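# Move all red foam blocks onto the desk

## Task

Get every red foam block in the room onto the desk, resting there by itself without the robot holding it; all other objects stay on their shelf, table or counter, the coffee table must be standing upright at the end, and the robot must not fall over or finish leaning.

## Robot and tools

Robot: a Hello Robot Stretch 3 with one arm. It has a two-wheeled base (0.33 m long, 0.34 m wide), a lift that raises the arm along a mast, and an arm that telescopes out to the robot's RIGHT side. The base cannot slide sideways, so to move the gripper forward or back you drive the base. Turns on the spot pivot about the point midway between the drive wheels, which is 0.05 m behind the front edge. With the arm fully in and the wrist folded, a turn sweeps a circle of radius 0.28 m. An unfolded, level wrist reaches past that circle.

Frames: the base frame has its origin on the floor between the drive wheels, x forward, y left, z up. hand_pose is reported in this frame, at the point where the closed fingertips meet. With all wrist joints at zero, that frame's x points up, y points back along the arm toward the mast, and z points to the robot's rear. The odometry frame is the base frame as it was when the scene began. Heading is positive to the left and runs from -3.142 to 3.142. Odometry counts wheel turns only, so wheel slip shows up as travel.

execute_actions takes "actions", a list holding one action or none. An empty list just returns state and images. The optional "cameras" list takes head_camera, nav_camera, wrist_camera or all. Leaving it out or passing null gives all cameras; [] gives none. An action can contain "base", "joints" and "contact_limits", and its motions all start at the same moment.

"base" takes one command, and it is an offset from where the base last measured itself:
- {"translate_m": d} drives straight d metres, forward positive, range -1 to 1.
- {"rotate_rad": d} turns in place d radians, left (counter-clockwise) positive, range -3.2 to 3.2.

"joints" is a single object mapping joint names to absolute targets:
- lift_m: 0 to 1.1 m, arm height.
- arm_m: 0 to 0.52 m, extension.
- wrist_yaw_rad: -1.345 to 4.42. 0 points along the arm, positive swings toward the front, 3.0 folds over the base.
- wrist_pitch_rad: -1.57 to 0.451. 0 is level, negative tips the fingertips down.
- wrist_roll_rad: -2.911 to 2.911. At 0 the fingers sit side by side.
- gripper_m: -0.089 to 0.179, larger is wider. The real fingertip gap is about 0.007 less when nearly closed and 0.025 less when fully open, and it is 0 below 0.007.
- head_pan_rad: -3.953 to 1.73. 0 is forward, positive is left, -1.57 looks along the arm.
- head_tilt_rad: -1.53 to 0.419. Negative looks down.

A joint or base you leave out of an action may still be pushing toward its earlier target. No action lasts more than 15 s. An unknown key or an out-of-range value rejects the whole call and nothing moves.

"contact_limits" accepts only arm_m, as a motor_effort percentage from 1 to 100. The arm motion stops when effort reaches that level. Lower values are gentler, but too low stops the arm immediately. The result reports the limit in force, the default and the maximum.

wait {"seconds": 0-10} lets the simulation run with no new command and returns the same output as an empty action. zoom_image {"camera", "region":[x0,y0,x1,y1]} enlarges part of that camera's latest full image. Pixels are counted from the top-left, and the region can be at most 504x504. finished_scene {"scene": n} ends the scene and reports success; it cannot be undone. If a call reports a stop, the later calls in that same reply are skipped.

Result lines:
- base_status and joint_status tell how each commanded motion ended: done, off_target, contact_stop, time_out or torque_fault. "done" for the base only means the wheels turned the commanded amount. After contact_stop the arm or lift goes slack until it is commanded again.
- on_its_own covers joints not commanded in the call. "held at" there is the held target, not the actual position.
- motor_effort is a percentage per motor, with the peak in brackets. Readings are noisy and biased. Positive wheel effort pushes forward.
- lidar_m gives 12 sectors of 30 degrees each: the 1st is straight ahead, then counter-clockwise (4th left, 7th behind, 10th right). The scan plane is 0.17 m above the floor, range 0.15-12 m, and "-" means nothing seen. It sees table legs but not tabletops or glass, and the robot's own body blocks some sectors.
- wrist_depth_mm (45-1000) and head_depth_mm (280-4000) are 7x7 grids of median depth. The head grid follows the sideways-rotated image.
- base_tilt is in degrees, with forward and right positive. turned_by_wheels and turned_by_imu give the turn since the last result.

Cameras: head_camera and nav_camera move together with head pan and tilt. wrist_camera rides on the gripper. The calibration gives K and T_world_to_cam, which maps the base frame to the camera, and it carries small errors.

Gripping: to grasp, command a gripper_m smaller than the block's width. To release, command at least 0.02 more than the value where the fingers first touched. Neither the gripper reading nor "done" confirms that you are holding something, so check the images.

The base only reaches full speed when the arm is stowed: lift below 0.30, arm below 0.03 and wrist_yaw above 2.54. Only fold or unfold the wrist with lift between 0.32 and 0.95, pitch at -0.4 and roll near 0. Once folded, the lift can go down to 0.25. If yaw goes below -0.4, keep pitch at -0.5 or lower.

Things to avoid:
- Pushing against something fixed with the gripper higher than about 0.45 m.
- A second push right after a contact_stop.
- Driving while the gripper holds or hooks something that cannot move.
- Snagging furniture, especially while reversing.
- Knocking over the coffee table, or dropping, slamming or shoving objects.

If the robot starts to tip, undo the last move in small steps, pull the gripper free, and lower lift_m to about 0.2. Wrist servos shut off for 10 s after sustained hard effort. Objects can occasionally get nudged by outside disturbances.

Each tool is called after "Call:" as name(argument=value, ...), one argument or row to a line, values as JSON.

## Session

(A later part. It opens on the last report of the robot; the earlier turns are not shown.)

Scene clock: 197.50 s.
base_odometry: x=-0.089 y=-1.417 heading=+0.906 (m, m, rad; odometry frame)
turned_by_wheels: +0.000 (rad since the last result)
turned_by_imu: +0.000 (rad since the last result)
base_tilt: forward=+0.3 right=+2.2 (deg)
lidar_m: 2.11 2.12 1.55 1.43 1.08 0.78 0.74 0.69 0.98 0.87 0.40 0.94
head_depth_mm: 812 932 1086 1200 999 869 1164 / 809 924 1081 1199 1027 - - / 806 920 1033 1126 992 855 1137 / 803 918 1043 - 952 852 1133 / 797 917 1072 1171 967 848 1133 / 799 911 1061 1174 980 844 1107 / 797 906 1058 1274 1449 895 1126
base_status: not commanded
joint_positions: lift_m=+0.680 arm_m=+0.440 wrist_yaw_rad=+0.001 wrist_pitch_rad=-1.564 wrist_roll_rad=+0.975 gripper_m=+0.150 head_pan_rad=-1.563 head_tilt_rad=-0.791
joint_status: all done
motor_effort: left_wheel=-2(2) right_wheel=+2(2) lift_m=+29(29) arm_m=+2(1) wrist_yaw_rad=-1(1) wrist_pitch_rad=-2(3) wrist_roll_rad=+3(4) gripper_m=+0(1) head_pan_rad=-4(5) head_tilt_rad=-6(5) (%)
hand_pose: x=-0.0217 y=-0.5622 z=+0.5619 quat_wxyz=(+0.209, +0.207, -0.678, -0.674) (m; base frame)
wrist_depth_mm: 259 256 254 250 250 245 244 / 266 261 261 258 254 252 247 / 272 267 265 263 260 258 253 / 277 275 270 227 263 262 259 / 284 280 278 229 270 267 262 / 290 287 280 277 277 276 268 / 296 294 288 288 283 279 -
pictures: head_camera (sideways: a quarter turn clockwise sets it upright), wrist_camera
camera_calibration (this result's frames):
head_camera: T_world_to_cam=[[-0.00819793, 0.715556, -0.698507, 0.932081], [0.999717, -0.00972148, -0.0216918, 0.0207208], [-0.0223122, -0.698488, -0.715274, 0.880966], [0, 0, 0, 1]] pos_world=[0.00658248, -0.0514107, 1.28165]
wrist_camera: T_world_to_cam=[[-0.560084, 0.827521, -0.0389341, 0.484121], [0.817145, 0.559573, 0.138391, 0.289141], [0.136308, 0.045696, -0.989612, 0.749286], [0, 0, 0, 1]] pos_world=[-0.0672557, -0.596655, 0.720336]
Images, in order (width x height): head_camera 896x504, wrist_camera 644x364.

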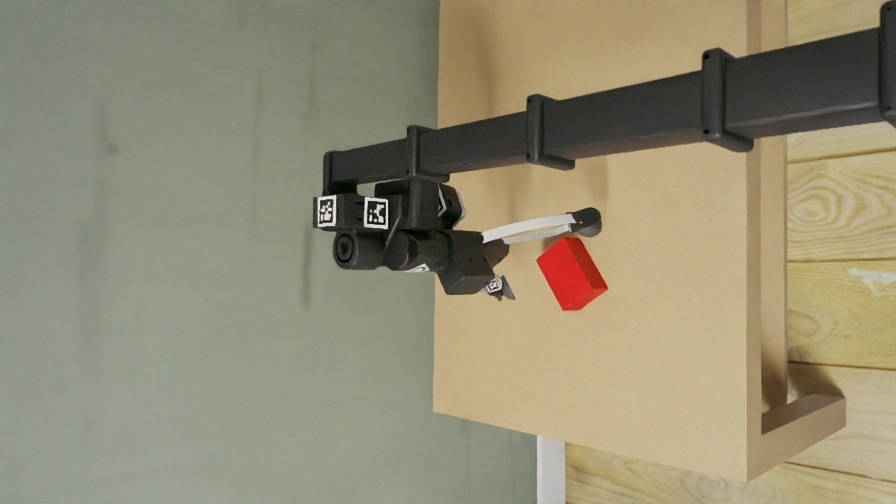

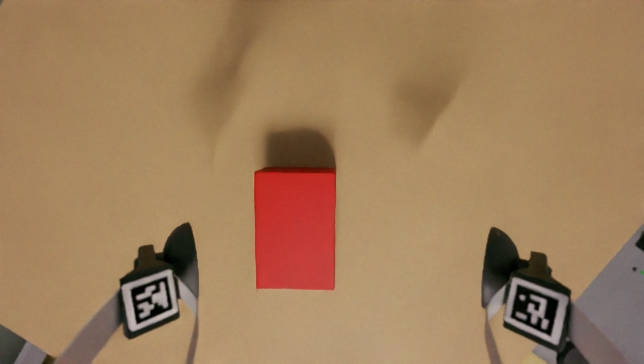

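Call:
execute_actions(
  actions=[
    {"base": {"translate_m": 0.026}, "joints": {"arm_m": 0.46, "lift_m": 0.63}},
  ],
  cameras=["wrist_camera"],
)

Scene clock: 212.03 s.
base_odometry: x=-0.073 y=-1.397 heading=+0.906 (m, m, rad; odometry frame)
turned_by_wheels: +0.000 (rad since the last result)
turned_by_imu: +0.000 (rad since the last result)
base_tilt: forward=+0.4 right=+2.0 (deg)
lidar_m: 2.08 2.11 1.54 1.43 1.11 0.80 0.77 0.71 0.98 0.87 0.39 0.92
head_depth_mm: 814 929 1087 1201 1005 860 1150 / 810 928 1079 1197 1010 - - / 804 921 1052 - 993 853 1137 / 805 919 1060 - 942 853 1136 / 800 915 1066 1173 983 846 1127 / 798 906 1058 1178 979 843 1091 / 795 905 1058 1261 1466 1266 1146
base_status: done
joint_positions: lift_m=+0.630 arm_m=+0.460 wrist_yaw_rad=+0.001 wrist_pitch_rad=-1.564 wrist_roll_rad=+0.975 gripper_m=+0.150 head_pan_rad=-1.563 head_tilt_rad=-0.791
joint_status: all done
motor_effort: left_wheel=-2(2) right_wheel=+2(9) lift_m=+15(26) arm_m=+2(0) wrist_yaw_rad=-1(1) wrist_pitch_rad=-2(2) wrist_roll_rad=+3(3) gripper_m=+0(1) head_pan_rad=-4(4) head_tilt_rad=-6(6) (%)
hand_pose: x=-0.0217 y=-0.5822 z=+0.5127 quat_wxyz=(+0.209, +0.207, -0.678, -0.674) (m; base frame)
wrist_depth_mm: 213 211 210 205 203 201 199 / 217 214 213 210 207 205 202 / 222 219 217 214 211 209 207 / 227 224 222 174 216 213 210 / 232 229 226 177 219 218 216 / 236 234 230 181 224 225 219 / 244 240 237 235 231 228 223
pictures: wrist_camera
camera_calibration (this result's frames):
wrist_camera: T_world_to_cam=[[-0.560083, 0.827531, -0.0387203, 0.498601], [0.817146, 0.559537, 0.138536, 0.307007], [0.136308, 0.0459513, -0.9896, 0.70168], [0, 0, 0, 1]] pos_world=[-0.0672557, -0.616632, 0.671157]
Images, in order (width x height): wrist_camera 644x364.

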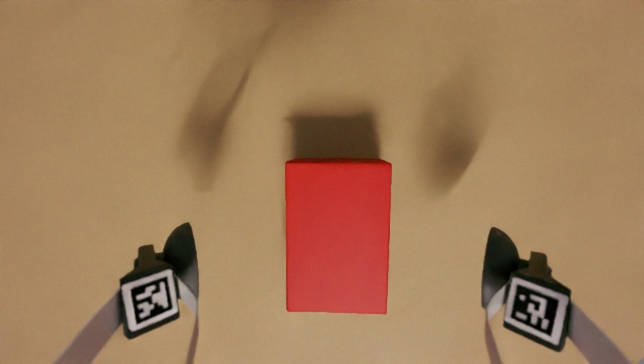

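Call:
execute_actions(
  actions=[
    {"joints": {"lift_m": 0.598}},
  ],
  cameras=["wrist_camera"],
)

Call:
execute_actions(
  actions=[
    {"joints": {"gripper_m": 0.03}},
  ],
  cameras=["wrist_camera", "head_camera"],
)

Scene clock: 220.63 s.
base_odometry: x=-0.073 y=-1.397 heading=+0.906 (m, m, rad; odometry frame)
turned_by_wheels: +0.000 (rad since the last result)
turned_by_imu: +0.000 (rad since the last result)
base_tilt: forward=+0.4 right=+2.0 (deg)
lidar_m: 2.08 2.11 1.53 1.43 1.12 0.80 0.77 0.72 0.98 0.87 0.39 0.92
head_depth_mm: 811 930 1087 1198 1004 862 1145 / 806 923 1083 1198 1012 879 - / 806 923 1076 - 992 851 1138 / 802 918 1070 - 947 850 1133 / 799 916 1069 1173 984 846 1130 / 797 911 1064 1178 981 844 1092 / 794 909 1058 1272 1477 1270 1138
base_status: not commanded
joint_positions: lift_m=+0.598 arm_m=+0.460 wrist_yaw_rad=+0.001 wrist_pitch_rad=-1.564 wrist_roll_rad=+0.975 gripper_m=+0.150 head_pan_rad=-1.563 head_tilt_rad=-0.791
joint_status: all done
motor_effort: left_wheel=-2(2) right_wheel=+2(2) lift_m=+15(13) arm_m=+1(2) wrist_yaw_rad=-1(1) wrist_pitch_rad=-2(2) wrist_roll_rad=+3(2) gripper_m=+0(0) head_pan_rad=-4(4) head_tilt_rad=-5(5) (%)
hand_pose: x=-0.0217 y=-0.5822 z=+0.4807 quat_wxyz=(+0.209, +0.207, -0.678, -0.674) (m; base frame)
wrist_depth_mm: 182 180 177 176 174 171 170 / 186 183 181 177 178 175 173 / 188 188 184 183 180 179 177 / 194 192 190 143 183 182 180 / 197 196 193 145 186 186 183 / 202 200 198 148 192 190 188 / 206 205 201 151 196 194 192
pictures: wrist_camera
camera_calibration (this result's frames):
wrist_camera: T_world_to_cam=[[-0.560083, 0.827531, -0.0387202, 0.497362], [0.817145, 0.559537, 0.138536, 0.31144], [0.136308, 0.0459515, -0.9896, 0.670013], [0, 0, 0, 1]] pos_world=[-0.0672557, -0.616633, 0.639157]
Images, in order (width x height): wrist_camera 644x364.

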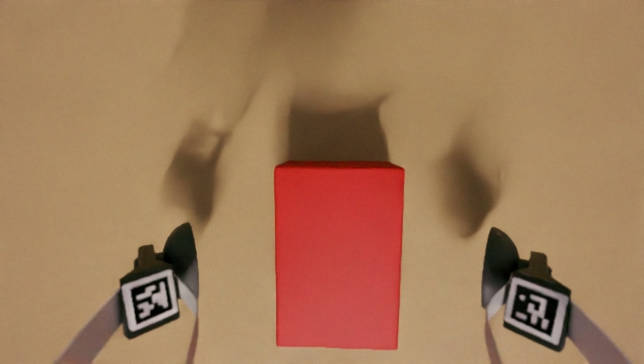

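Scene clock: 222.33 s.
base_odometry: x=-0.073 y=-1.397 heading=+0.906 (m, m, rad; odometry frame)
turned_by_wheels: +0.000 (rad since the last result)
turned_by_imu: +0.000 (rad since the last result)
base_tilt: forward=+0.4 right=+2.2 (deg)
lidar_m: 2.07 2.11 1.53 1.43 1.11 0.80 0.77 0.71 0.98 0.87 0.39 0.92
head_depth_mm: 816 932 1086 1201 1004 861 1146 / 808 923 1087 1195 1009 876 - / 805 923 1076 - 994 853 1141 / 804 919 1070 - 942 850 1137 / 801 912 1067 1176 986 847 1127 / 798 909 1058 1184 982 843 1088 / 796 904 1056 1269 1470 1277 1141
base_status: not commanded
joint_positions: lift_m=+0.598 arm_m=+0.460 wrist_yaw_rad=+0.001 wrist_pitch_rad=-1.564 wrist_roll_rad=+0.975 gripper_m=+0.031 head_pan_rad=-1.563 head_tilt_rad=-0.791
joint_status: all done
motor_effort: left_wheel=-2(2) right_wheel=+2(2) lift_m=+15(15) arm_m=+1(2) wrist_yaw_rad=-2(1) wrist_pitch_rad=-2(2) wrist_roll_rad=+3(3) gripper_m=-15(100) head_pan_rad=-3(4) head_tilt_rad=-6(6) (%)
hand_pose: x=-0.0217 y=-0.5822 z=+0.4807 quat_wxyz=(+0.209, +0.207, -0.678, -0.674) (m; base frame)
wrist_depth_mm: 181 179 177 176 173 172 169 / 186 184 182 180 178 176 172 / 189 188 186 183 181 179 176 / 194 192 189 139 184 182 180 / 197 195 194 142 142 185 184 / 202 200 198 145 144 190 187 / 208 204 202 149 196 195 193
pictures: head_camera (sideways: a quarter turn clockwise sets it upright), wrist_camera
camera_calibration (this result's frames):
head_camera: T_world_to_cam=[[-0.00819776, 0.715556, -0.698508, 0.932082], [0.999717, -0.00972173, -0.0216918, 0.0207208], [-0.0223124, -0.698488, -0.715274, 0.880966], [0, 0, 0, 1]] pos_world=[0.00658247, -0.0514107, 1.28165]
wrist_camera: T_world_to_cam=[[-0.560083, 0.827531, -0.0387203, 0.497362], [0.817146, 0.559536, 0.138536, 0.31144], [0.136308, 0.0459513, -0.9896, 0.670013], [0, 0, 0, 1]] pos_world=[-0.0672557, -0.616633, 0.639157]
Images, in order (width x height): head_camera 896x504, wrist_camera 644x364.

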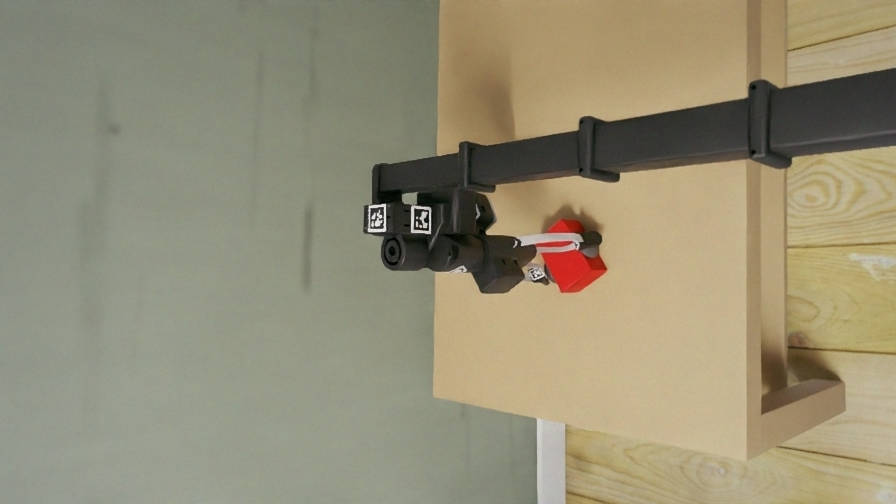

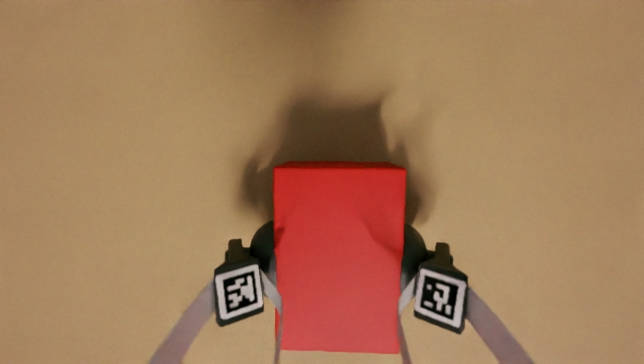

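Call:
execute_actions(
  actions=[
    {"joints": {"lift_m": 0.95}},
  ],
  cameras=["wrist_camera"],
)

Call:
execute_actions(
  actions=[
    {"base": {"translate_m": 0.45}, "joints": {"head_pan_rad": -0.9, "head_tilt_rad": -0.7}},
  ],
  cameras=["head_camera", "nav_camera"],
)

Scene clock: 242.60 s.
base_odometry: x=-0.073 y=-1.397 heading=+0.906 (m, m, rad; odometry frame)
turned_by_wheels: +0.000 (rad since the last result)
turned_by_imu: +0.001 (rad since the last result)
base_tilt: forward=+0.4 right=+2.1 (deg)
lidar_m: 2.08 2.10 1.54 1.44 1.11 0.81 0.77 0.72 0.98 0.87 0.39 0.92
head_depth_mm: 799 - 1144 1171 1002 864 1145 / 777 942 1078 1200 998 858 1138 / - 932 1077 1187 993 853 1136 / 788 - 1029 1122 991 847 1134 / 803 910 1068 1175 986 845 1128 / 797 910 1064 1175 980 847 1089 / 796 907 1060 1269 1473 1268 1140
base_status: not commanded
joint_positions: lift_m=+0.950 arm_m=+0.460 wrist_yaw_rad=+0.001 wrist_pitch_rad=-1.564 wrist_roll_rad=+0.975 gripper_m=+0.031 head_pan_rad=-1.563 head_tilt_rad=-0.791
joint_status: all done
motor_effort: left_wheel=-2(2) right_wheel=+2(2) lift_m=+29(29) arm_m=+1(2) wrist_yaw_rad=+0(1) wrist_pitch_rad=-2(2) wrist_roll_rad=+2(2) gripper_m=-14(14) head_pan_rad=-3(4) head_tilt_rad=-5(7) (%)
hand_pose: x=-0.0217 y=-0.5822 z=+0.8319 quat_wxyz=(+0.209, +0.207, -0.678, -0.674) (m; base frame)
wrist_depth_mm: 328 437 510 499 497 492 497 / 364 492 515 519 508 506 909 / 408 533 531 530 519 513 893 / 459 550 538 139 531 538 956 / 528 779 560 142 142 - 948 / 628 - - 145 144 - - / 775 - - 149 - - -
pictures: wrist_camera
camera_calibration (this result's frames):
wrist_camera: T_world_to_cam=[[-0.560083, 0.827531, -0.0387203, 0.51096], [0.817146, 0.559536, 0.138536, 0.262791], [0.136308, 0.0459513, -0.9896, 1.01753], [0, 0, 0, 1]] pos_world=[-0.0672557, -0.616634, 0.990326]
Images, in order (width x height): wrist_camera 644x364.

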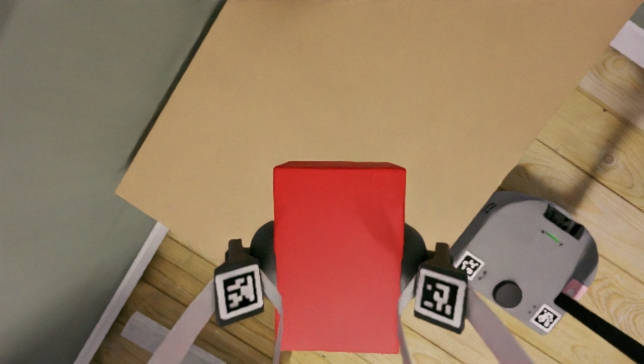

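Scene clock: 248.07 s.
base_odometry: x=+0.204 y=-1.043 heading=+0.906 (m, m, rad; odometry frame)
turned_by_wheels: +0.000 (rad since the last result)
turned_by_imu: +0.001 (rad since the last result)
base_tilt: forward=+0.3 right=+2.0 (deg)
lidar_m: 1.64 2.09 1.51 1.44 1.77 1.27 1.22 1.14 0.42 0.88 0.58 1.30
head_depth_mm: 796 875 968 1089 1247 1354 1201 / 847 933 1029 923 1362 1389 1193 / 900 1002 1092 883 783 1385 1192 / 960 1084 1144 881 714 1179 1189 / 1033 1173 1133 876 711 600 1127 / 1118 1285 1125 868 709 597 549 / 1222 1380 1118 862 703 595 1160
base_status: done
joint_positions: lift_m=+0.950 arm_m=+0.460 wrist_yaw_rad=+0.001 wrist_pitch_rad=-1.564 wrist_roll_rad=+0.975 gripper_m=+0.031 head_pan_rad=-0.907 head_tilt_rad=-0.705
joint_status: all done
motor_effort: left_wheel=-3(3) right_wheel=+2(10) lift_m=+29(29) arm_m=+1(2) wrist_yaw_rad=-2(1) wrist_pitch_rad=-2(2) wrist_roll_rad=+3(3) gripper_m=-14(15) head_pan_rad=+4(42) head_tilt_rad=+3(18) (%)
hand_pose: x=-0.0217 y=-0.5822 z=+0.8319 quat_wxyz=(+0.209, +0.207, -0.678, -0.674) (m; base frame)
wrist_depth_mm: 319 418 627 542 502 492 491 / 356 476 777 932 507 498 896 / 393 556 942 967 957 517 936 / 444 665 - 140 943 963 972 / 511 834 - 142 142 - 953 / 609 - - 145 144 - - / 303 - - 148 - - -
pictures: head_camera (sideways: a quarter turn clockwise sets it upright), nav_camera (sideways: a quarter turn counterclockwise sets it upright)
camera_calibration (this result's frames):
head_camera: T_world_to_cam=[[-0.404547, 0.513002, -0.75708, 1.01084], [0.79929, 0.600609, -0.020126, 0.0199073], [0.444384, -0.613268, -0.653012, 0.797137], [0, 0, 0, 1]] pos_world=[0.0387838, -0.0416582, 1.28622]
nav_camera: T_world_to_cam=[[0.409681, -0.476643, 0.7778, -0.972489], [-0.772493, -0.634772, 0.0178912, 0.0350674], [0.485197, -0.608174, -0.628257, 0.773639], [0, 0, 0, 1]] pos_world=[0.0501317, 0.0292368, 1.24182]
Images, in order (width x height): head_camera 896x504, nav_camera 672x504.

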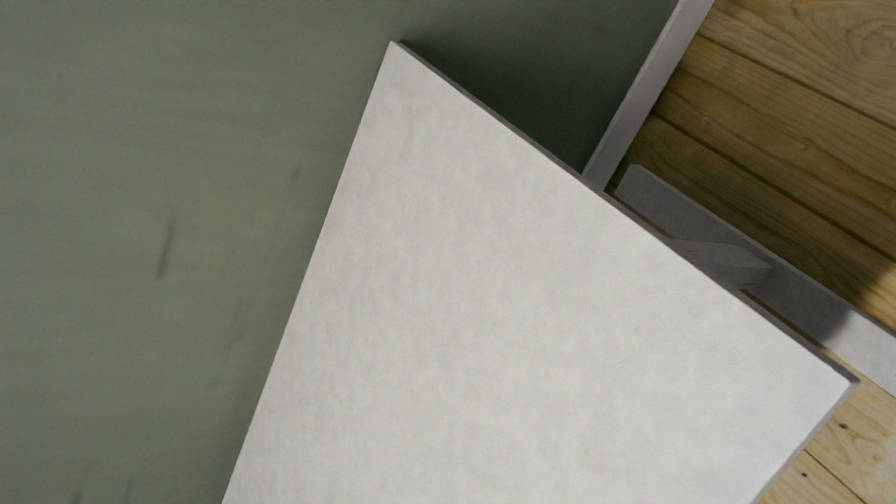

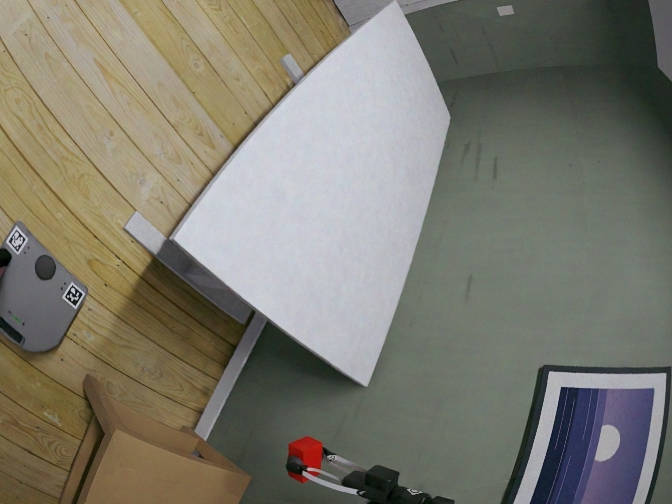

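Call:
execute_actions(
  actions=[
    {"base": {"rotate_rad": 0.75}, "joints": {"head_pan_rad": -1.4, "head_tilt_rad": -0.8}},
  ],
  cameras=["head_camera", "wrist_camera"],
)

Scene clock: 267.70 s.
base_odometry: x=+0.204 y=-1.043 heading=+1.656 (m, m, rad; odometry frame)
turned_by_wheels: +0.750 (rad since the last result)
turned_by_imu: +0.744 (rad since the last result)
base_tilt: forward=+0.3 right=+2.1 (deg)
lidar_m: 1.81 1.45 1.45 1.46 1.22 1.13 0.42 0.43 0.93 0.58 1.64 2.53
head_depth_mm: - 1032 1005 809 1411 1324 1162 / 1022 - 1003 785 705 1330 1162 / 1145 1241 992 757 670 1244 1158 / 1281 1303 990 799 667 599 1153 / 1456 1289 986 790 664 596 1140 / 1631 1277 975 787 678 1278 1141 / 1886 1265 970 783 1476 1300 1145
base_status: done
joint_positions: lift_m=+0.950 arm_m=+0.460 wrist_yaw_rad=+0.001 wrist_pitch_rad=-1.564 wrist_roll_rad=+0.975 gripper_m=+0.031 head_pan_rad=-1.393 head_tilt_rad=-0.790
joint_status: all done
motor_effort: left_wheel=-1(9) right_wheel=+2(11) lift_m=+29(29) arm_m=+1(2) wrist_yaw_rad=-2(1) wrist_pitch_rad=-2(2) wrist_roll_rad=+3(3) gripper_m=-14(14) head_pan_rad=-5(37) head_tilt_rad=-6(22) (%)
hand_pose: x=-0.0217 y=-0.5822 z=+0.8319 quat_wxyz=(+0.209, +0.207, -0.678, -0.674) (m; base frame)
wrist_depth_mm: 260 256 256 251 250 893 766 / 264 265 260 259 255 256 773 / 270 272 265 263 257 260 776 / 278 275 268 139 264 264 960 / 286 282 278 143 142 266 954 / 290 291 283 145 144 272 - / 299 293 288 148 283 277 -
pictures: head_camera (sideways: a quarter turn clockwise sets it upright), wrist_camera
camera_calibration (this result's frames):
head_camera: T_world_to_cam=[[-0.12919, 0.703552, -0.698802, 0.933203], [0.98693, 0.159686, -0.0216846, 0.0207895], [0.0963329, -0.69247, -0.714986, 0.879868], [0, 0, 0, 1]] pos_world=[0.0152821, -0.0505949, 1.28167]
wrist_camera: T_world_to_cam=[[-0.560088, 0.827528, -0.0387203, 0.510979], [0.817143, 0.559541, 0.138536, 0.262808], [0.136308, 0.045952, -0.9896, 1.01753], [0, 0, 0, 1]] pos_world=[-0.0672555, -0.616658, 0.990326]
Images, in order (width x height): head_camera 896x504, wrist_camera 644x364.

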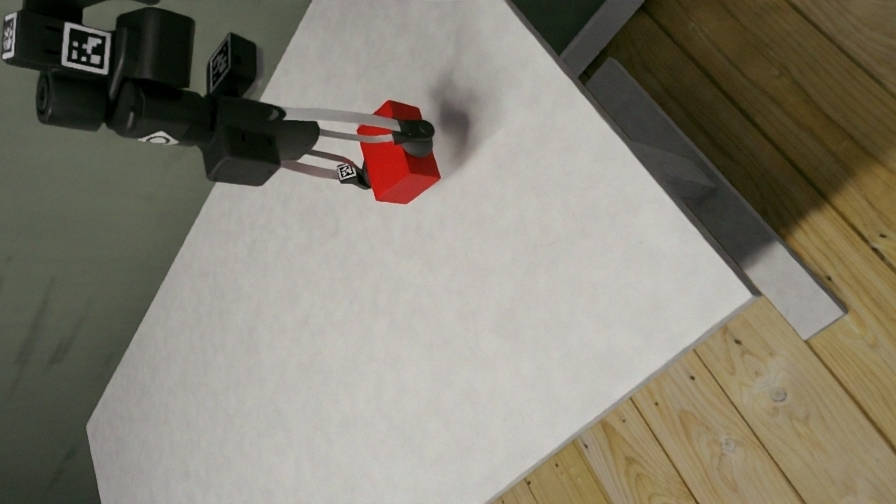

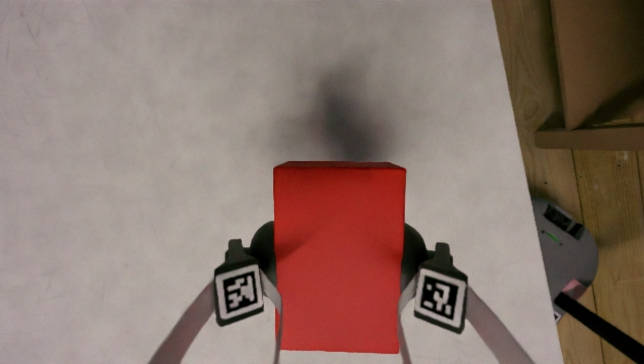

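Call:
execute_actions(
  actions=[
    {"joints": {"lift_m": 0.873}},
  ],
  cameras=["wrist_camera"],
)

Call:
execute_actions(
  actions=[
    {"joints": {"gripper_m": 0.12}},
  ],
  cameras=[],
)

Call:
execute_actions(
  actions=[
    {"joints": {"lift_m": 0.95}},
  ],
  cameras=["wrist_camera"],
)

Scene clock: 275.90 s.
base_odometry: x=+0.204 y=-1.043 heading=+1.656 (m, m, rad; odometry frame)
turned_by_wheels: +0.000 (rad since the last result)
turned_by_imu: +0.000 (rad since the last result)
base_tilt: forward=+0.3 right=+2.1 (deg)
lidar_m: 1.81 1.45 1.45 1.46 1.22 1.13 0.42 0.43 0.93 0.58 1.64 2.53
head_depth_mm: 937 - 973 805 1409 1326 1162 / 1031 - 938 796 706 1320 1163 / 1138 1235 1028 747 671 1239 1156 / 1283 1302 988 797 667 599 1158 / 1449 1289 980 790 665 596 1139 / 1638 1282 971 787 676 1286 1144 / 1888 1272 967 787 1469 1299 1144
base_status: not commanded
joint_positions: lift_m=+0.873 arm_m=+0.460 wrist_yaw_rad=+0.001 wrist_pitch_rad=-1.564 wrist_roll_rad=+0.975 gripper_m=+0.031 head_pan_rad=-1.393 head_tilt_rad=-0.790
joint_status: all done
motor_effort: left_wheel=-1(1) right_wheel=+2(2) lift_m=+15(27) arm_m=+1(1) wrist_yaw_rad=-1(1) wrist_pitch_rad=-2(2) wrist_roll_rad=+2(3) gripper_m=-14(14) head_pan_rad=-4(4) head_tilt_rad=-6(6) (%)
hand_pose: x=-0.0217 y=-0.5822 z=+0.7557 quat_wxyz=(+0.209, +0.207, -0.678, -0.674) (m; base frame)
wrist_depth_mm: 186 185 182 181 178 176 682 / 190 188 186 184 181 180 704 / 195 192 190 188 186 183 642 / 199 197 194 140 187 185 188 / 202 201 198 142 142 191 189 / 207 206 204 145 144 196 194 / 213 209 207 149 202 198 198
pictures: wrist_camera
camera_calibration (this result's frames):
wrist_camera: T_world_to_cam=[[-0.560088, 0.827528, -0.0387203, 0.508029], [0.817143, 0.559541, 0.138536, 0.27336], [0.136308, 0.045952, -0.9896, 0.94215], [0, 0, 0, 1]] pos_world=[-0.0672555, -0.616658, 0.914152]
Images, in order (width x height): wrist_camera 644x364.

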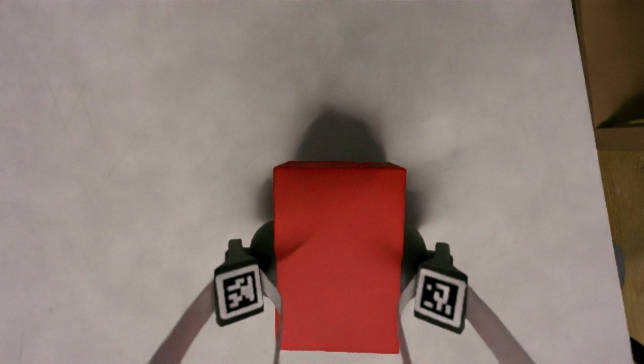

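Scene clock: 277.30 s.
base_odometry: x=+0.204 y=-1.043 heading=+1.656 (m, m, rad; odometry frame)
turned_by_wheels: +0.000 (rad since the last result)
turned_by_imu: +0.000 (rad since the last result)
base_tilt: forward=+0.3 right=+2.1 (deg)
lidar_m: 1.81 1.45 1.44 1.46 1.23 1.13 0.42 0.43 0.93 0.58 1.64 2.54
head_depth_mm: 940 - 973 811 1408 1322 1165 / 1029 - 944 805 707 1320 1156 / 1145 1233 1016 757 671 1237 1156 / 1282 1296 989 797 667 599 1152 / 1462 1294 980 793 665 596 1138 / 1634 1276 973 789 678 1283 1146 / 1893 1263 968 787 1475 1290 1141
base_status: not commanded
joint_positions: lift_m=+0.873 arm_m=+0.460 wrist_yaw_rad=+0.001 wrist_pitch_rad=-1.564 wrist_roll_rad=+0.975 gripper_m=+0.120 head_pan_rad=-1.393 head_tilt_rad=-0.790
joint_status: all done
motor_effort: left_wheel=-2(1) right_wheel=+2(2) lift_m=+15(15) arm_m=+2(2) wrist_yaw_rad=-1(1) wrist_pitch_rad=-2(2) wrist_roll_rad=+3(3) gripper_m=+1(94) head_pan_rad=-4(5) head_tilt_rad=-6(7) (%)
hand_pose: x=-0.0217 y=-0.5822 z=+0.7557 quat_wxyz=(+0.209, +0.207, -0.678, -0.674) (m; base frame)
wrist_depth_mm: 186 184 183 180 178 176 685 / 191 188 187 184 181 179 698 / 195 193 190 189 185 183 636 / 198 196 194 148 188 187 187 / 204 202 197 150 190 191 191 / 208 205 203 153 196 194 194 / 213 212 207 158 202 200 196
pictures: none
No camera images: the call's "cameras" was empty. Leave "cameras" out to get every camera's image.

Scene clock: 278.83 s.
base_odometry: x=+0.204 y=-1.043 heading=+1.656 (m, m, rad; odometry frame)
turned_by_wheels: +0.000 (rad since the last result)
turned_by_imu: +0.000 (rad since the last result)
base_tilt: forward=+0.3 right=+2.1 (deg)
lidar_m: 1.81 1.45 1.45 1.46 1.22 1.13 0.42 0.43 0.93 0.58 1.64 2.53
head_depth_mm: - 1031 1010 810 1416 1332 1166 / 1022 - 970 784 708 1324 1164 / 1142 1241 993 759 670 1248 1158 / 1277 1305 985 797 667 599 1151 / 1456 1289 983 793 663 597 1137 / 1648 1284 976 788 675 1287 1142 / 1877 1266 968 785 1471 1299 1142
base_status: not commanded
joint_positions: lift_m=+0.950 arm_m=+0.460 wrist_yaw_rad=+0.001 wrist_pitch_rad=-1.564 wrist_roll_rad=+0.975 gripper_m=+0.120 head_pan_rad=-1.393 head_tilt_rad=-0.790
joint_status: all done
motor_effort: left_wheel=-1(2) right_wheel=+1(1) lift_m=+29(30) arm_m=+1(2) wrist_yaw_rad=+0(1) wrist_pitch_rad=-2(2) wrist_roll_rad=+3(3) gripper_m=+1(1) head_pan_rad=-4(4) head_tilt_rad=-6(7) (%)
hand_pose: x=-0.0217 y=-0.5822 z=+0.8319 quat_wxyz=(+0.209, +0.207, -0.678, -0.674) (m; base frame)
wrist_depth_mm: 261 258 255 251 252 886 754 / 266 266 261 257 254 255 770 / 273 269 264 263 259 258 807 / 277 276 272 223 262 263 942 / 284 283 277 228 271 264 941 / 291 288 284 279 278 271 - / 296 295 291 287 283 283 -
pictures: wrist_camera
camera_calibration (this result's frames):
wrist_camera: T_world_to_cam=[[-0.560088, 0.827528, -0.0387205, 0.51098], [0.817143, 0.559541, 0.138535, 0.262806], [0.136308, 0.0459518, -0.9896, 1.01754], [0, 0, 0, 1]] pos_world=[-0.0672555, -0.616659, 0.990339]
Images, in order (width x height): wrist_camera 644x364.

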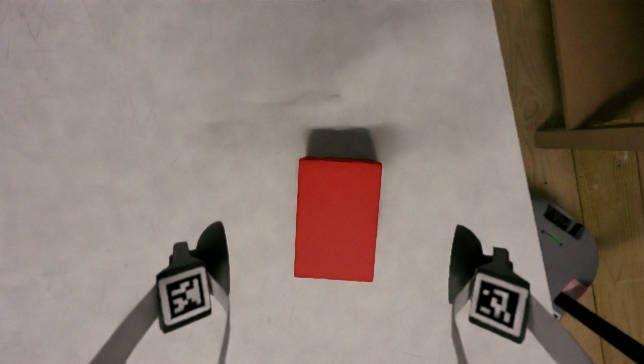

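Call:
execute_actions(
  actions=[
    {"joints": {"arm_m": 0.0, "wrist_pitch_rad": -0.4, "wrist_roll_rad": 0.0, "gripper_m": 0.04, "lift_m": 0.93}},
  ],
  cameras=[],
)

Call:
execute_actions(
  actions=[
    {"base": {"rotate_rad": 1.40}, "joints": {"wrist_yaw_rad": 3.0, "head_pan_rad": 0.0, "head_tilt_rad": -0.5}},
  ],
  cameras=["head_camera", "nav_camera"],
)

Scene clock: 298.13 s.
base_odometry: x=+0.204 y=-1.043 heading=+1.656 (m, m, rad; odometry frame)
turned_by_wheels: +0.000 (rad since the last result)
turned_by_imu: +0.001 (rad since the last result)
base_tilt: forward=+0.4 right=+2.1 (deg)
lidar_m: 1.81 1.45 1.45 1.47 1.23 1.13 0.42 0.43 0.93 0.58 1.64 2.53
head_depth_mm: 942 1030 1011 815 - - - / 1028 1142 1002 855 - - 1117 / 1141 1236 996 848 - - 1120 / 1283 1307 993 795 668 599 1148 / 1455 1292 986 794 664 597 1138 / 1632 1276 976 787 677 1281 1144 / 1884 1270 966 785 1472 1300 1137
base_status: not commanded
joint_positions: lift_m=+0.930 arm_m=+0.000 wrist_yaw_rad=+0.001 wrist_pitch_rad=-0.421 wrist_roll_rad=+0.004 gripper_m=+0.040 head_pan_rad=-1.393 head_tilt_rad=-0.790
joint_status: all done
motor_effort: left_wheel=-2(2) right_wheel=+2(2) lift_m=+15(26) arm_m=-3(2) wrist_yaw_rad=-2(2) wrist_pitch_rad=+6(5) wrist_roll_rad=-3(4) gripper_m=+0(93) head_pan_rad=-4(6) head_tilt_rad=-6(7) (%)
hand_pose: x=-0.0213 y=-0.3693 z=+0.9424 quat_wxyz=(+0.690, +0.148, -0.692, -0.148) (m; base frame)
wrist_depth_mm: - - - 891 726 594 509 / - - - 986 756 633 527 / 941 941 906 859 791 658 556 / 676 664 659 657 647 632 595 / 520 520 515 439 523 683 614 / 448 425 430 415 - 796 660 / - 359 363 357 366 843 702
pictures: none
No camera images: the call's "cameras" was empty. Leave "cameras" out to get every camera's image.

Scene clock: 301.33 s.
base_odometry: x=+0.204 y=-1.043 heading=+3.056 (m, m, rad; odometry frame)
turned_by_wheels: +1.400 (rad since the last result)
turned_by_imu: +1.390 (rad since the last result)
base_tilt: forward=+0.3 right=+2.1 (deg)
lidar_m: 1.66 1.25 1.13 1.14 0.88 0.93 0.58 1.38 2.53 1.97 1.49 1.45
head_depth_mm: 2539 2643 2525 1617 1783 1611 1329 / 2637 2749 2704 2739 2015 1591 1315 / 2387 2638 2942 2747 2006 1590 1317 / 2076 2286 2547 2562 2009 1578 1313 / 1771 1927 2108 2302 1979 1576 1313 / 1551 1663 1796 1951 1946 1572 1300 / 1384 1476 1574 1690 1788 1575 1299
base_status: done
joint_positions: lift_m=+0.930 arm_m=+0.000 wrist_yaw_rad=+2.997 wrist_pitch_rad=-0.421 wrist_roll_rad=+0.004 gripper_m=+0.040 head_pan_rad=-0.007 head_tilt_rad=-0.508
joint_status: all done
motor_effort: left_wheel=-2(6) right_wheel=+2(7) lift_m=+15(15) arm_m=-3(2) wrist_yaw_rad=+2(4) wrist_pitch_rad=+6(6) wrist_roll_rad=-3(3) gripper_m=+1(0) head_pan_rad=+4(46) head_tilt_rad=+5(32) (%)
hand_pose: x=+0.0110 y=+0.0765 z=+0.9425 quat_wxyz=(+0.198, +0.701, +0.097, +0.678) (m; base frame)
wrist_depth_mm: 727 - - - - 966 877 / 751 863 - - - - 953 / 786 923 - - - - - / 809 997 - - - - - / 817 917 - - - - - / 848 811 - - - - - / 881 - - - - - -
pictures: head_camera (sideways: a quarter turn clockwise sets it upright), nav_camera (sideways: a quarter turn counterclockwise sets it upright)
camera_calibration (this result's frames):
head_camera: T_world_to_cam=[[-0.492123, 0.000788674, -0.870525, 1.15927], [0.0298521, 0.999427, -0.0159705, 0.0191955], [0.870014, -0.0338465, -0.491864, 0.584892], [0, 0, 0, 1]] pos_world=[0.0610675, -0.000302217, 1.29717]
nav_camera: T_world_to_cam=[[0.463262, 0.0258562, 0.885844, -1.11369], [0.0131606, -0.999665, 0.022296, 0.0245353], [0.886124, 0.00132933, -0.463447, 0.556769], [0, 0, 0, 1]] pos_world=[0.0222418, 0.0525828, 1.24404]
Images, in order (width x height): head_camera 896x504, nav_camera 672x504.

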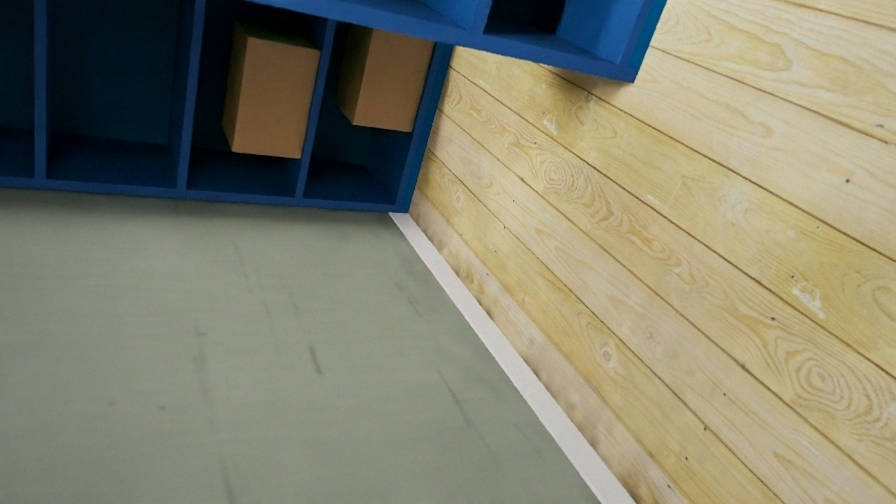

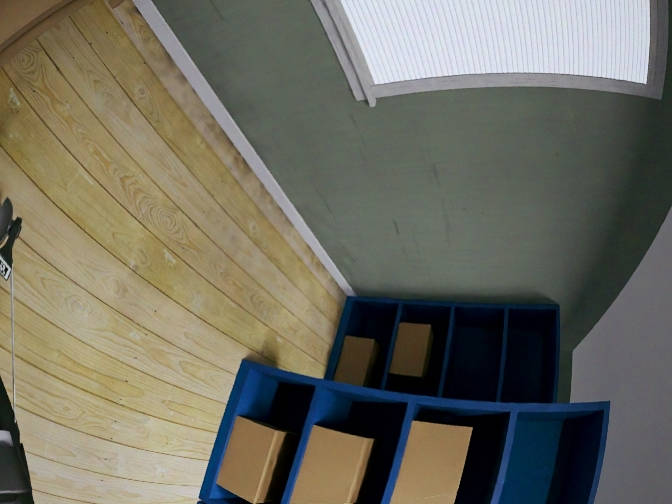

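Call:
execute_actions(
  actions=[
    {"base": {"translate_m": 0.3}},
  ],
  cameras=[],
)

Call:
execute_actions(
  actions=[
    {"joints": {"lift_m": 0.27}},
  ],
  cameras=[],
)

Call:
execute_actions(
  actions=[
    {"base": {"translate_m": 1.0}, "joints": {"head_pan_rad": -0.6, "head_tilt_rad": -0.3}},
  ],
  cameras=["head_camera", "nav_camera"],
)

Scene clock: 319.03 s.
base_odometry: x=-0.095 y=-1.017 heading=+3.056 (m, m, rad; odometry frame)
turned_by_wheels: +0.000 (rad since the last result)
turned_by_imu: +0.002 (rad since the last result)
base_tilt: forward=+0.3 right=+2.0 (deg)
lidar_m: 1.44 1.08 1.06 1.09 1.21 0.60 0.88 1.77 2.70 1.72 1.22 1.18
head_depth_mm: 2302 2412 2237 2394 2019 1509 1326 / 2395 2550 2355 2519 2014 1594 1319 / 2071 2311 2546 2685 2007 1598 1317 / 1781 1951 2176 2381 1999 1581 1306 / 1522 1653 1812 1993 1980 1576 1310 / 1343 1439 1548 1683 1794 1574 1301 / 1189 1262 1354 1462 1582 1570 1306
base_status: done
joint_positions: lift_m=+0.930 arm_m=+0.000 wrist_yaw_rad=+2.997 wrist_pitch_rad=-0.421 wrist_roll_rad=+0.004 gripper_m=+0.040 head_pan_rad=-0.007 head_tilt_rad=-0.507
joint_status: not commanded
motor_effort: left_wheel=-2(3) right_wheel=+2(7) lift_m=+15(15) arm_m=-3(2) wrist_yaw_rad=+2(2) wrist_pitch_rad=+6(6) wrist_roll_rad=-3(3) gripper_m=+0(0) head_pan_rad=+5(4) head_tilt_rad=+4(4) (%)
hand_pose: x=+0.0110 y=+0.0765 z=+0.9425 quat_wxyz=(+0.198, +0.701, +0.097, +0.678) (m; base frame)
wrist_depth_mm: 916 - - - 920 873 787 / 930 - - - - 911 805 / 965 - - - - - 842 / - - - - - - 961 / 960 905 - - - - - / 767 792 - - - - - / 961 913 - - - - -
pictures: none
No camera images: the call's "cameras" was empty. Leave "cameras" out to get every camera's image.

Scene clock: 325.87 s.
base_odometry: x=-0.095 y=-1.017 heading=+3.056 (m, m, rad; odometry frame)
turned_by_wheels: +0.000 (rad since the last result)
turned_by_imu: +0.001 (rad since the last result)
base_tilt: forward=+0.3 right=+2.1 (deg)
lidar_m: 1.43 1.08 1.06 1.09 1.21 0.60 0.89 1.77 2.70 1.73 1.23 1.18
head_depth_mm: 2297 2383 2242 2386 2031 1513 1327 / 2399 2532 2359 2526 2021 1605 1320 / 2080 2291 2575 2687 1999 1598 1314 / 1783 1957 2187 2381 2000 1584 1309 / 1517 1661 1809 2009 1972 1579 1305 / 1340 1442 1550 1686 1794 1574 1304 / 1193 1270 1358 1457 1573 1557 1302
base_status: not commanded
joint_positions: lift_m=+0.270 arm_m=+0.000 wrist_yaw_rad=+2.997 wrist_pitch_rad=-0.420 wrist_roll_rad=+0.004 gripper_m=+0.040 head_pan_rad=-0.007 head_tilt_rad=-0.507
joint_status: all done
motor_effort: left_wheel=-2(2) right_wheel=+2(2) lift_m=+15(13) arm_m=-2(3) wrist_yaw_rad=+1(2) wrist_pitch_rad=+5(6) wrist_roll_rad=-3(3) gripper_m=+1(0) head_pan_rad=+3(3) head_tilt_rad=+4(3) (%)
hand_pose: x=+0.0110 y=+0.0766 z=+0.2826 quat_wxyz=(+0.197, +0.701, +0.097, +0.678) (m; base frame)
wrist_depth_mm: 926 - - - 951 838 779 / 937 - - - - 902 817 / 698 744 - - - 941 860 / 712 763 762 753 761 755 731 / 563 609 - 602 621 603 582 / 505 500 - 508 - 492 491 / 445 - - - 415 413 419
pictures: none
No camera images: the call's "cameras" was empty. Leave "cameras" out to get every camera's image.

Scene clock: 330.90 s.
base_odometry: x=-1.091 y=-0.931 heading=+3.056 (m, m, rad; odometry frame)
turned_by_wheels: +0.000 (rad since the last result)
turned_by_imu: +0.006 (rad since the last result)
base_tilt: forward=+0.4 right=+2.0 (deg)
lidar_m: 0.70 0.53 0.52 0.54 0.77 1.51 1.52 2.76 1.14 0.56 0.67 1.42
head_depth_mm: 2468 2638 2760 2841 2609 1989 1548 / 1380 1368 1482 1605 2460 1893 1538 / 1608 1692 1788 1911 1698 1695 1537 / 1605 1676 1787 1658 1552 1665 1540 / 1605 1692 1774 1519 1532 1673 1525 / 1596 1687 1764 1506 1532 1834 1526 / 1587 1587 1719 1723 1598 1682 1521
base_status: done
joint_positions: lift_m=+0.270 arm_m=+0.000 wrist_yaw_rad=+2.998 wrist_pitch_rad=-0.420 wrist_roll_rad=+0.004 gripper_m=+0.040 head_pan_rad=-0.593 head_tilt_rad=-0.309
joint_status: all done
motor_effort: left_wheel=-2(7) right_wheel=+2(10) lift_m=+14(15) arm_m=-2(2) wrist_yaw_rad=+0(2) wrist_pitch_rad=+6(5) wrist_roll_rad=-3(3) gripper_m=+0(1) head_pan_rad=-5(42) head_tilt_rad=+4(28) (%)
hand_pose: x=+0.0108 y=+0.0766 z=+0.2826 quat_wxyz=(+0.197, +0.701, +0.097, +0.678) (m; base frame)
wrist_depth_mm: 904 - 620 557 488 439 390 / - 896 663 604 520 470 417 / - 933 746 665 568 498 449 / 801 788 752 696 608 523 479 / 611 617 - 600 600 551 505 / 506 501 - 506 - 495 486 / 441 - - - 419 417 415
pictures: head_camera (sideways: a quarter turn clockwise sets it upright), nav_camera (sideways: a quarter turn counterclockwise sets it upright)
camera_calibration (this result's frames):
head_camera: T_world_to_cam=[[-0.259447, 0.171534, -0.950402, 1.26208], [0.579637, 0.814798, -0.0111734, 0.00960006], [0.772469, -0.553787, -0.310824, 0.349896], [0, 0, 0, 1]] pos_world=[0.0515934, -0.0305435, 1.30835]
nav_camera: T_world_to_cam=[[0.248097, -0.132008, 0.959699, -1.20877], [-0.545659, -0.837609, 0.0258471, 0.0233147], [0.80044, -0.530081, -0.279839, 0.318351], [0, 0, 0, 1]] pos_world=[0.0577926, 0.0287136, 1.24854]
Images, in order (width x height): head_camera 896x504, nav_camera 672x504.

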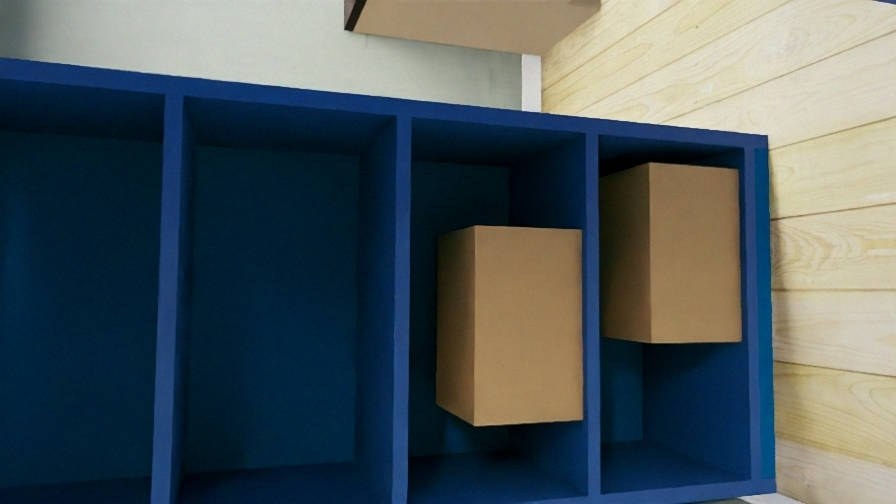

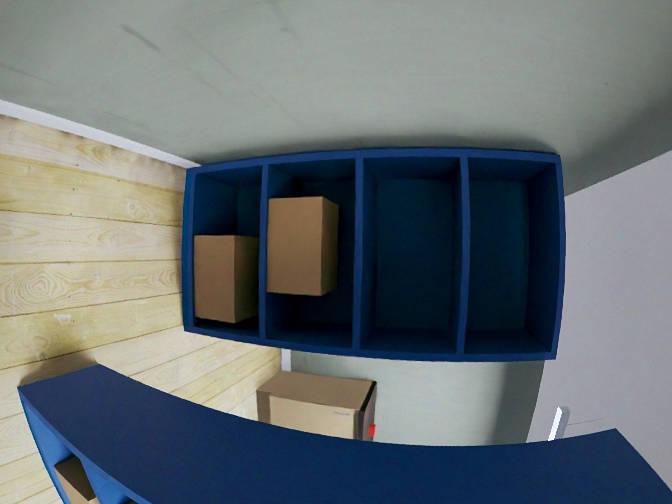

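Call:
execute_actions(
  actions=[
    {"base": {"rotate_rad": -0.578}, "joints": {"head_pan_rad": -0.5, "head_tilt_rad": -0.5}},
  ],
  cameras=[],
)

Call:
execute_actions(
  actions=[
    {"base": {"translate_m": 1.0}, "joints": {"head_pan_rad": -1.2, "head_tilt_rad": -0.35}},
  ],
  cameras=["head_camera", "nav_camera"],
)

Scene clock: 345.20 s.
base_odometry: x=-1.091 y=-0.931 heading=+2.478 (m, m, rad; odometry frame)
turned_by_wheels: -0.578 (rad since the last result)
turned_by_imu: -0.572 (rad since the last result)
base_tilt: forward=+0.3 right=+2.1 (deg)
lidar_m: 1.42 0.74 0.54 0.52 0.53 0.73 1.48 1.51 2.77 1.37 0.56 0.63
head_depth_mm: 484 509 537 569 615 716 1169 / 542 573 610 652 697 752 825 / 617 658 705 761 827 905 994 / 713 770 836 918 1010 1126 1228 / 2617 2716 2609 2686 2031 1594 1314 / 2491 2691 2922 2620 1877 1577 1310 / 1245 1375 1510 1675 1673 1588 1312
base_status: done
joint_positions: lift_m=+0.270 arm_m=+0.000 wrist_yaw_rad=+2.998 wrist_pitch_rad=-0.420 wrist_roll_rad=+0.004 gripper_m=+0.040 head_pan_rad=-0.507 head_tilt_rad=-0.494
joint_status: all done
motor_effort: left_wheel=+2(10) right_wheel=-3(9) lift_m=+15(15) arm_m=-1(2) wrist_yaw_rad=+0(1) wrist_pitch_rad=+5(5) wrist_roll_rad=-3(3) gripper_m=+0(0) head_pan_rad=+3(16) head_tilt_rad=-6(25) (%)
hand_pose: x=+0.0108 y=+0.0766 z=+0.2826 quat_wxyz=(+0.197, +0.701, +0.097, +0.678) (m; base frame)
wrist_depth_mm: 455 - 480 498 517 529 552 / 497 500 524 535 555 576 604 / 530 547 573 581 607 642 661 / 580 598 625 624 651 670 702 / 607 603 - 601 606 598 583 / 506 500 - 514 - 488 488 / 439 - - - 413 413 414
pictures: none
No camera images: the call's "cameras" was empty. Leave "cameras" out to get every camera's image.

Scene clock: 350.23 s.
base_odometry: x=-1.879 y=-0.315 heading=+2.478 (m, m, rad; odometry frame)
turned_by_wheels: +0.000 (rad since the last result)
turned_by_imu: +0.006 (rad since the last result)
base_tilt: forward=+0.4 right=+2.1 (deg)
lidar_m: 0.41 0.43 0.54 0.52 0.54 0.73 2.04 0.64 0.50 0.84 0.56 0.43
head_depth_mm: 2761 2945 3104 3311 2523 1865 1480 / 2850 3000 3208 3382 2506 1856 1469 / 2939 3167 3354 3513 2486 1850 1470 / 3093 3260 3456 3549 2456 1830 1462 / 3163 3359 2802 2867 2479 1831 1456 / 2951 3121 2307 2219 2304 1829 1446 / 2512 2618 2251 1852 1941 1820 1455
base_status: done
joint_positions: lift_m=+0.270 arm_m=+0.000 wrist_yaw_rad=+2.998 wrist_pitch_rad=-0.420 wrist_roll_rad=+0.004 gripper_m=+0.040 head_pan_rad=-1.193 head_tilt_rad=-0.359
joint_status: all done
motor_effort: left_wheel=+1(9) right_wheel=-2(5) lift_m=+15(15) arm_m=-2(2) wrist_yaw_rad=+1(1) wrist_pitch_rad=+5(5) wrist_roll_rad=-3(3) gripper_m=+1(1) head_pan_rad=-4(45) head_tilt_rad=+6(23) (%)
hand_pose: x=+0.0108 y=+0.0766 z=+0.2826 quat_wxyz=(+0.197, +0.701, +0.097, +0.678) (m; base frame)
wrist_depth_mm: 460 - 492 502 509 517 502 / 495 506 525 545 556 558 540 / 538 546 577 597 621 607 599 / 584 603 625 635 649 619 597 / 603 614 - 603 616 570 479 / 503 495 - 513 - 480 425 / 440 - - - 412 416 407
pictures: head_camera (sideways: a quarter turn clockwise sets it upright), nav_camera (sideways: a quarter turn counterclockwise sets it upright)
camera_calibration (this result's frames):
head_camera: T_world_to_cam=[[-0.134641, 0.331805, -0.93369, 1.2395], [0.938246, 0.345744, -0.0124308, 0.00904877], [0.318693, -0.877705, -0.357866, 0.413886], [0, 0, 0, 1]] pos_world=[0.0264944, -0.0511307, 1.30554]
nav_camera: T_world_to_cam=[[0.147777, -0.293242, 0.944548, -1.18837], [-0.922831, -0.38439, 0.0250431, 0.0266637], [0.355731, -0.875359, -0.327417, 0.382985], [0, 0, 0, 1]] pos_world=[0.0639809, -0.00298133, 1.2472]
Images, in order (width x height): head_camera 896x504, nav_camera 672x504.

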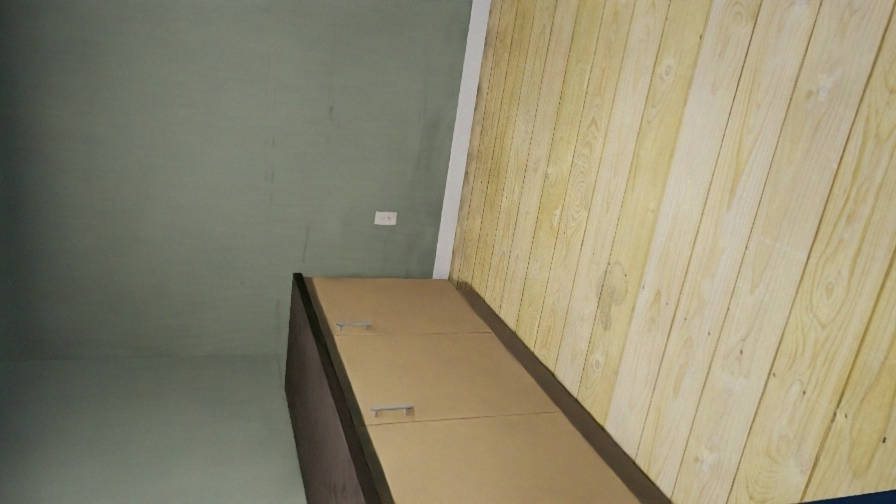

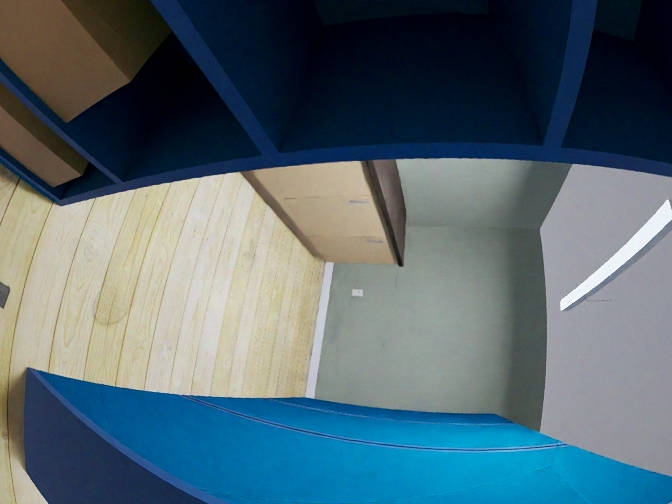

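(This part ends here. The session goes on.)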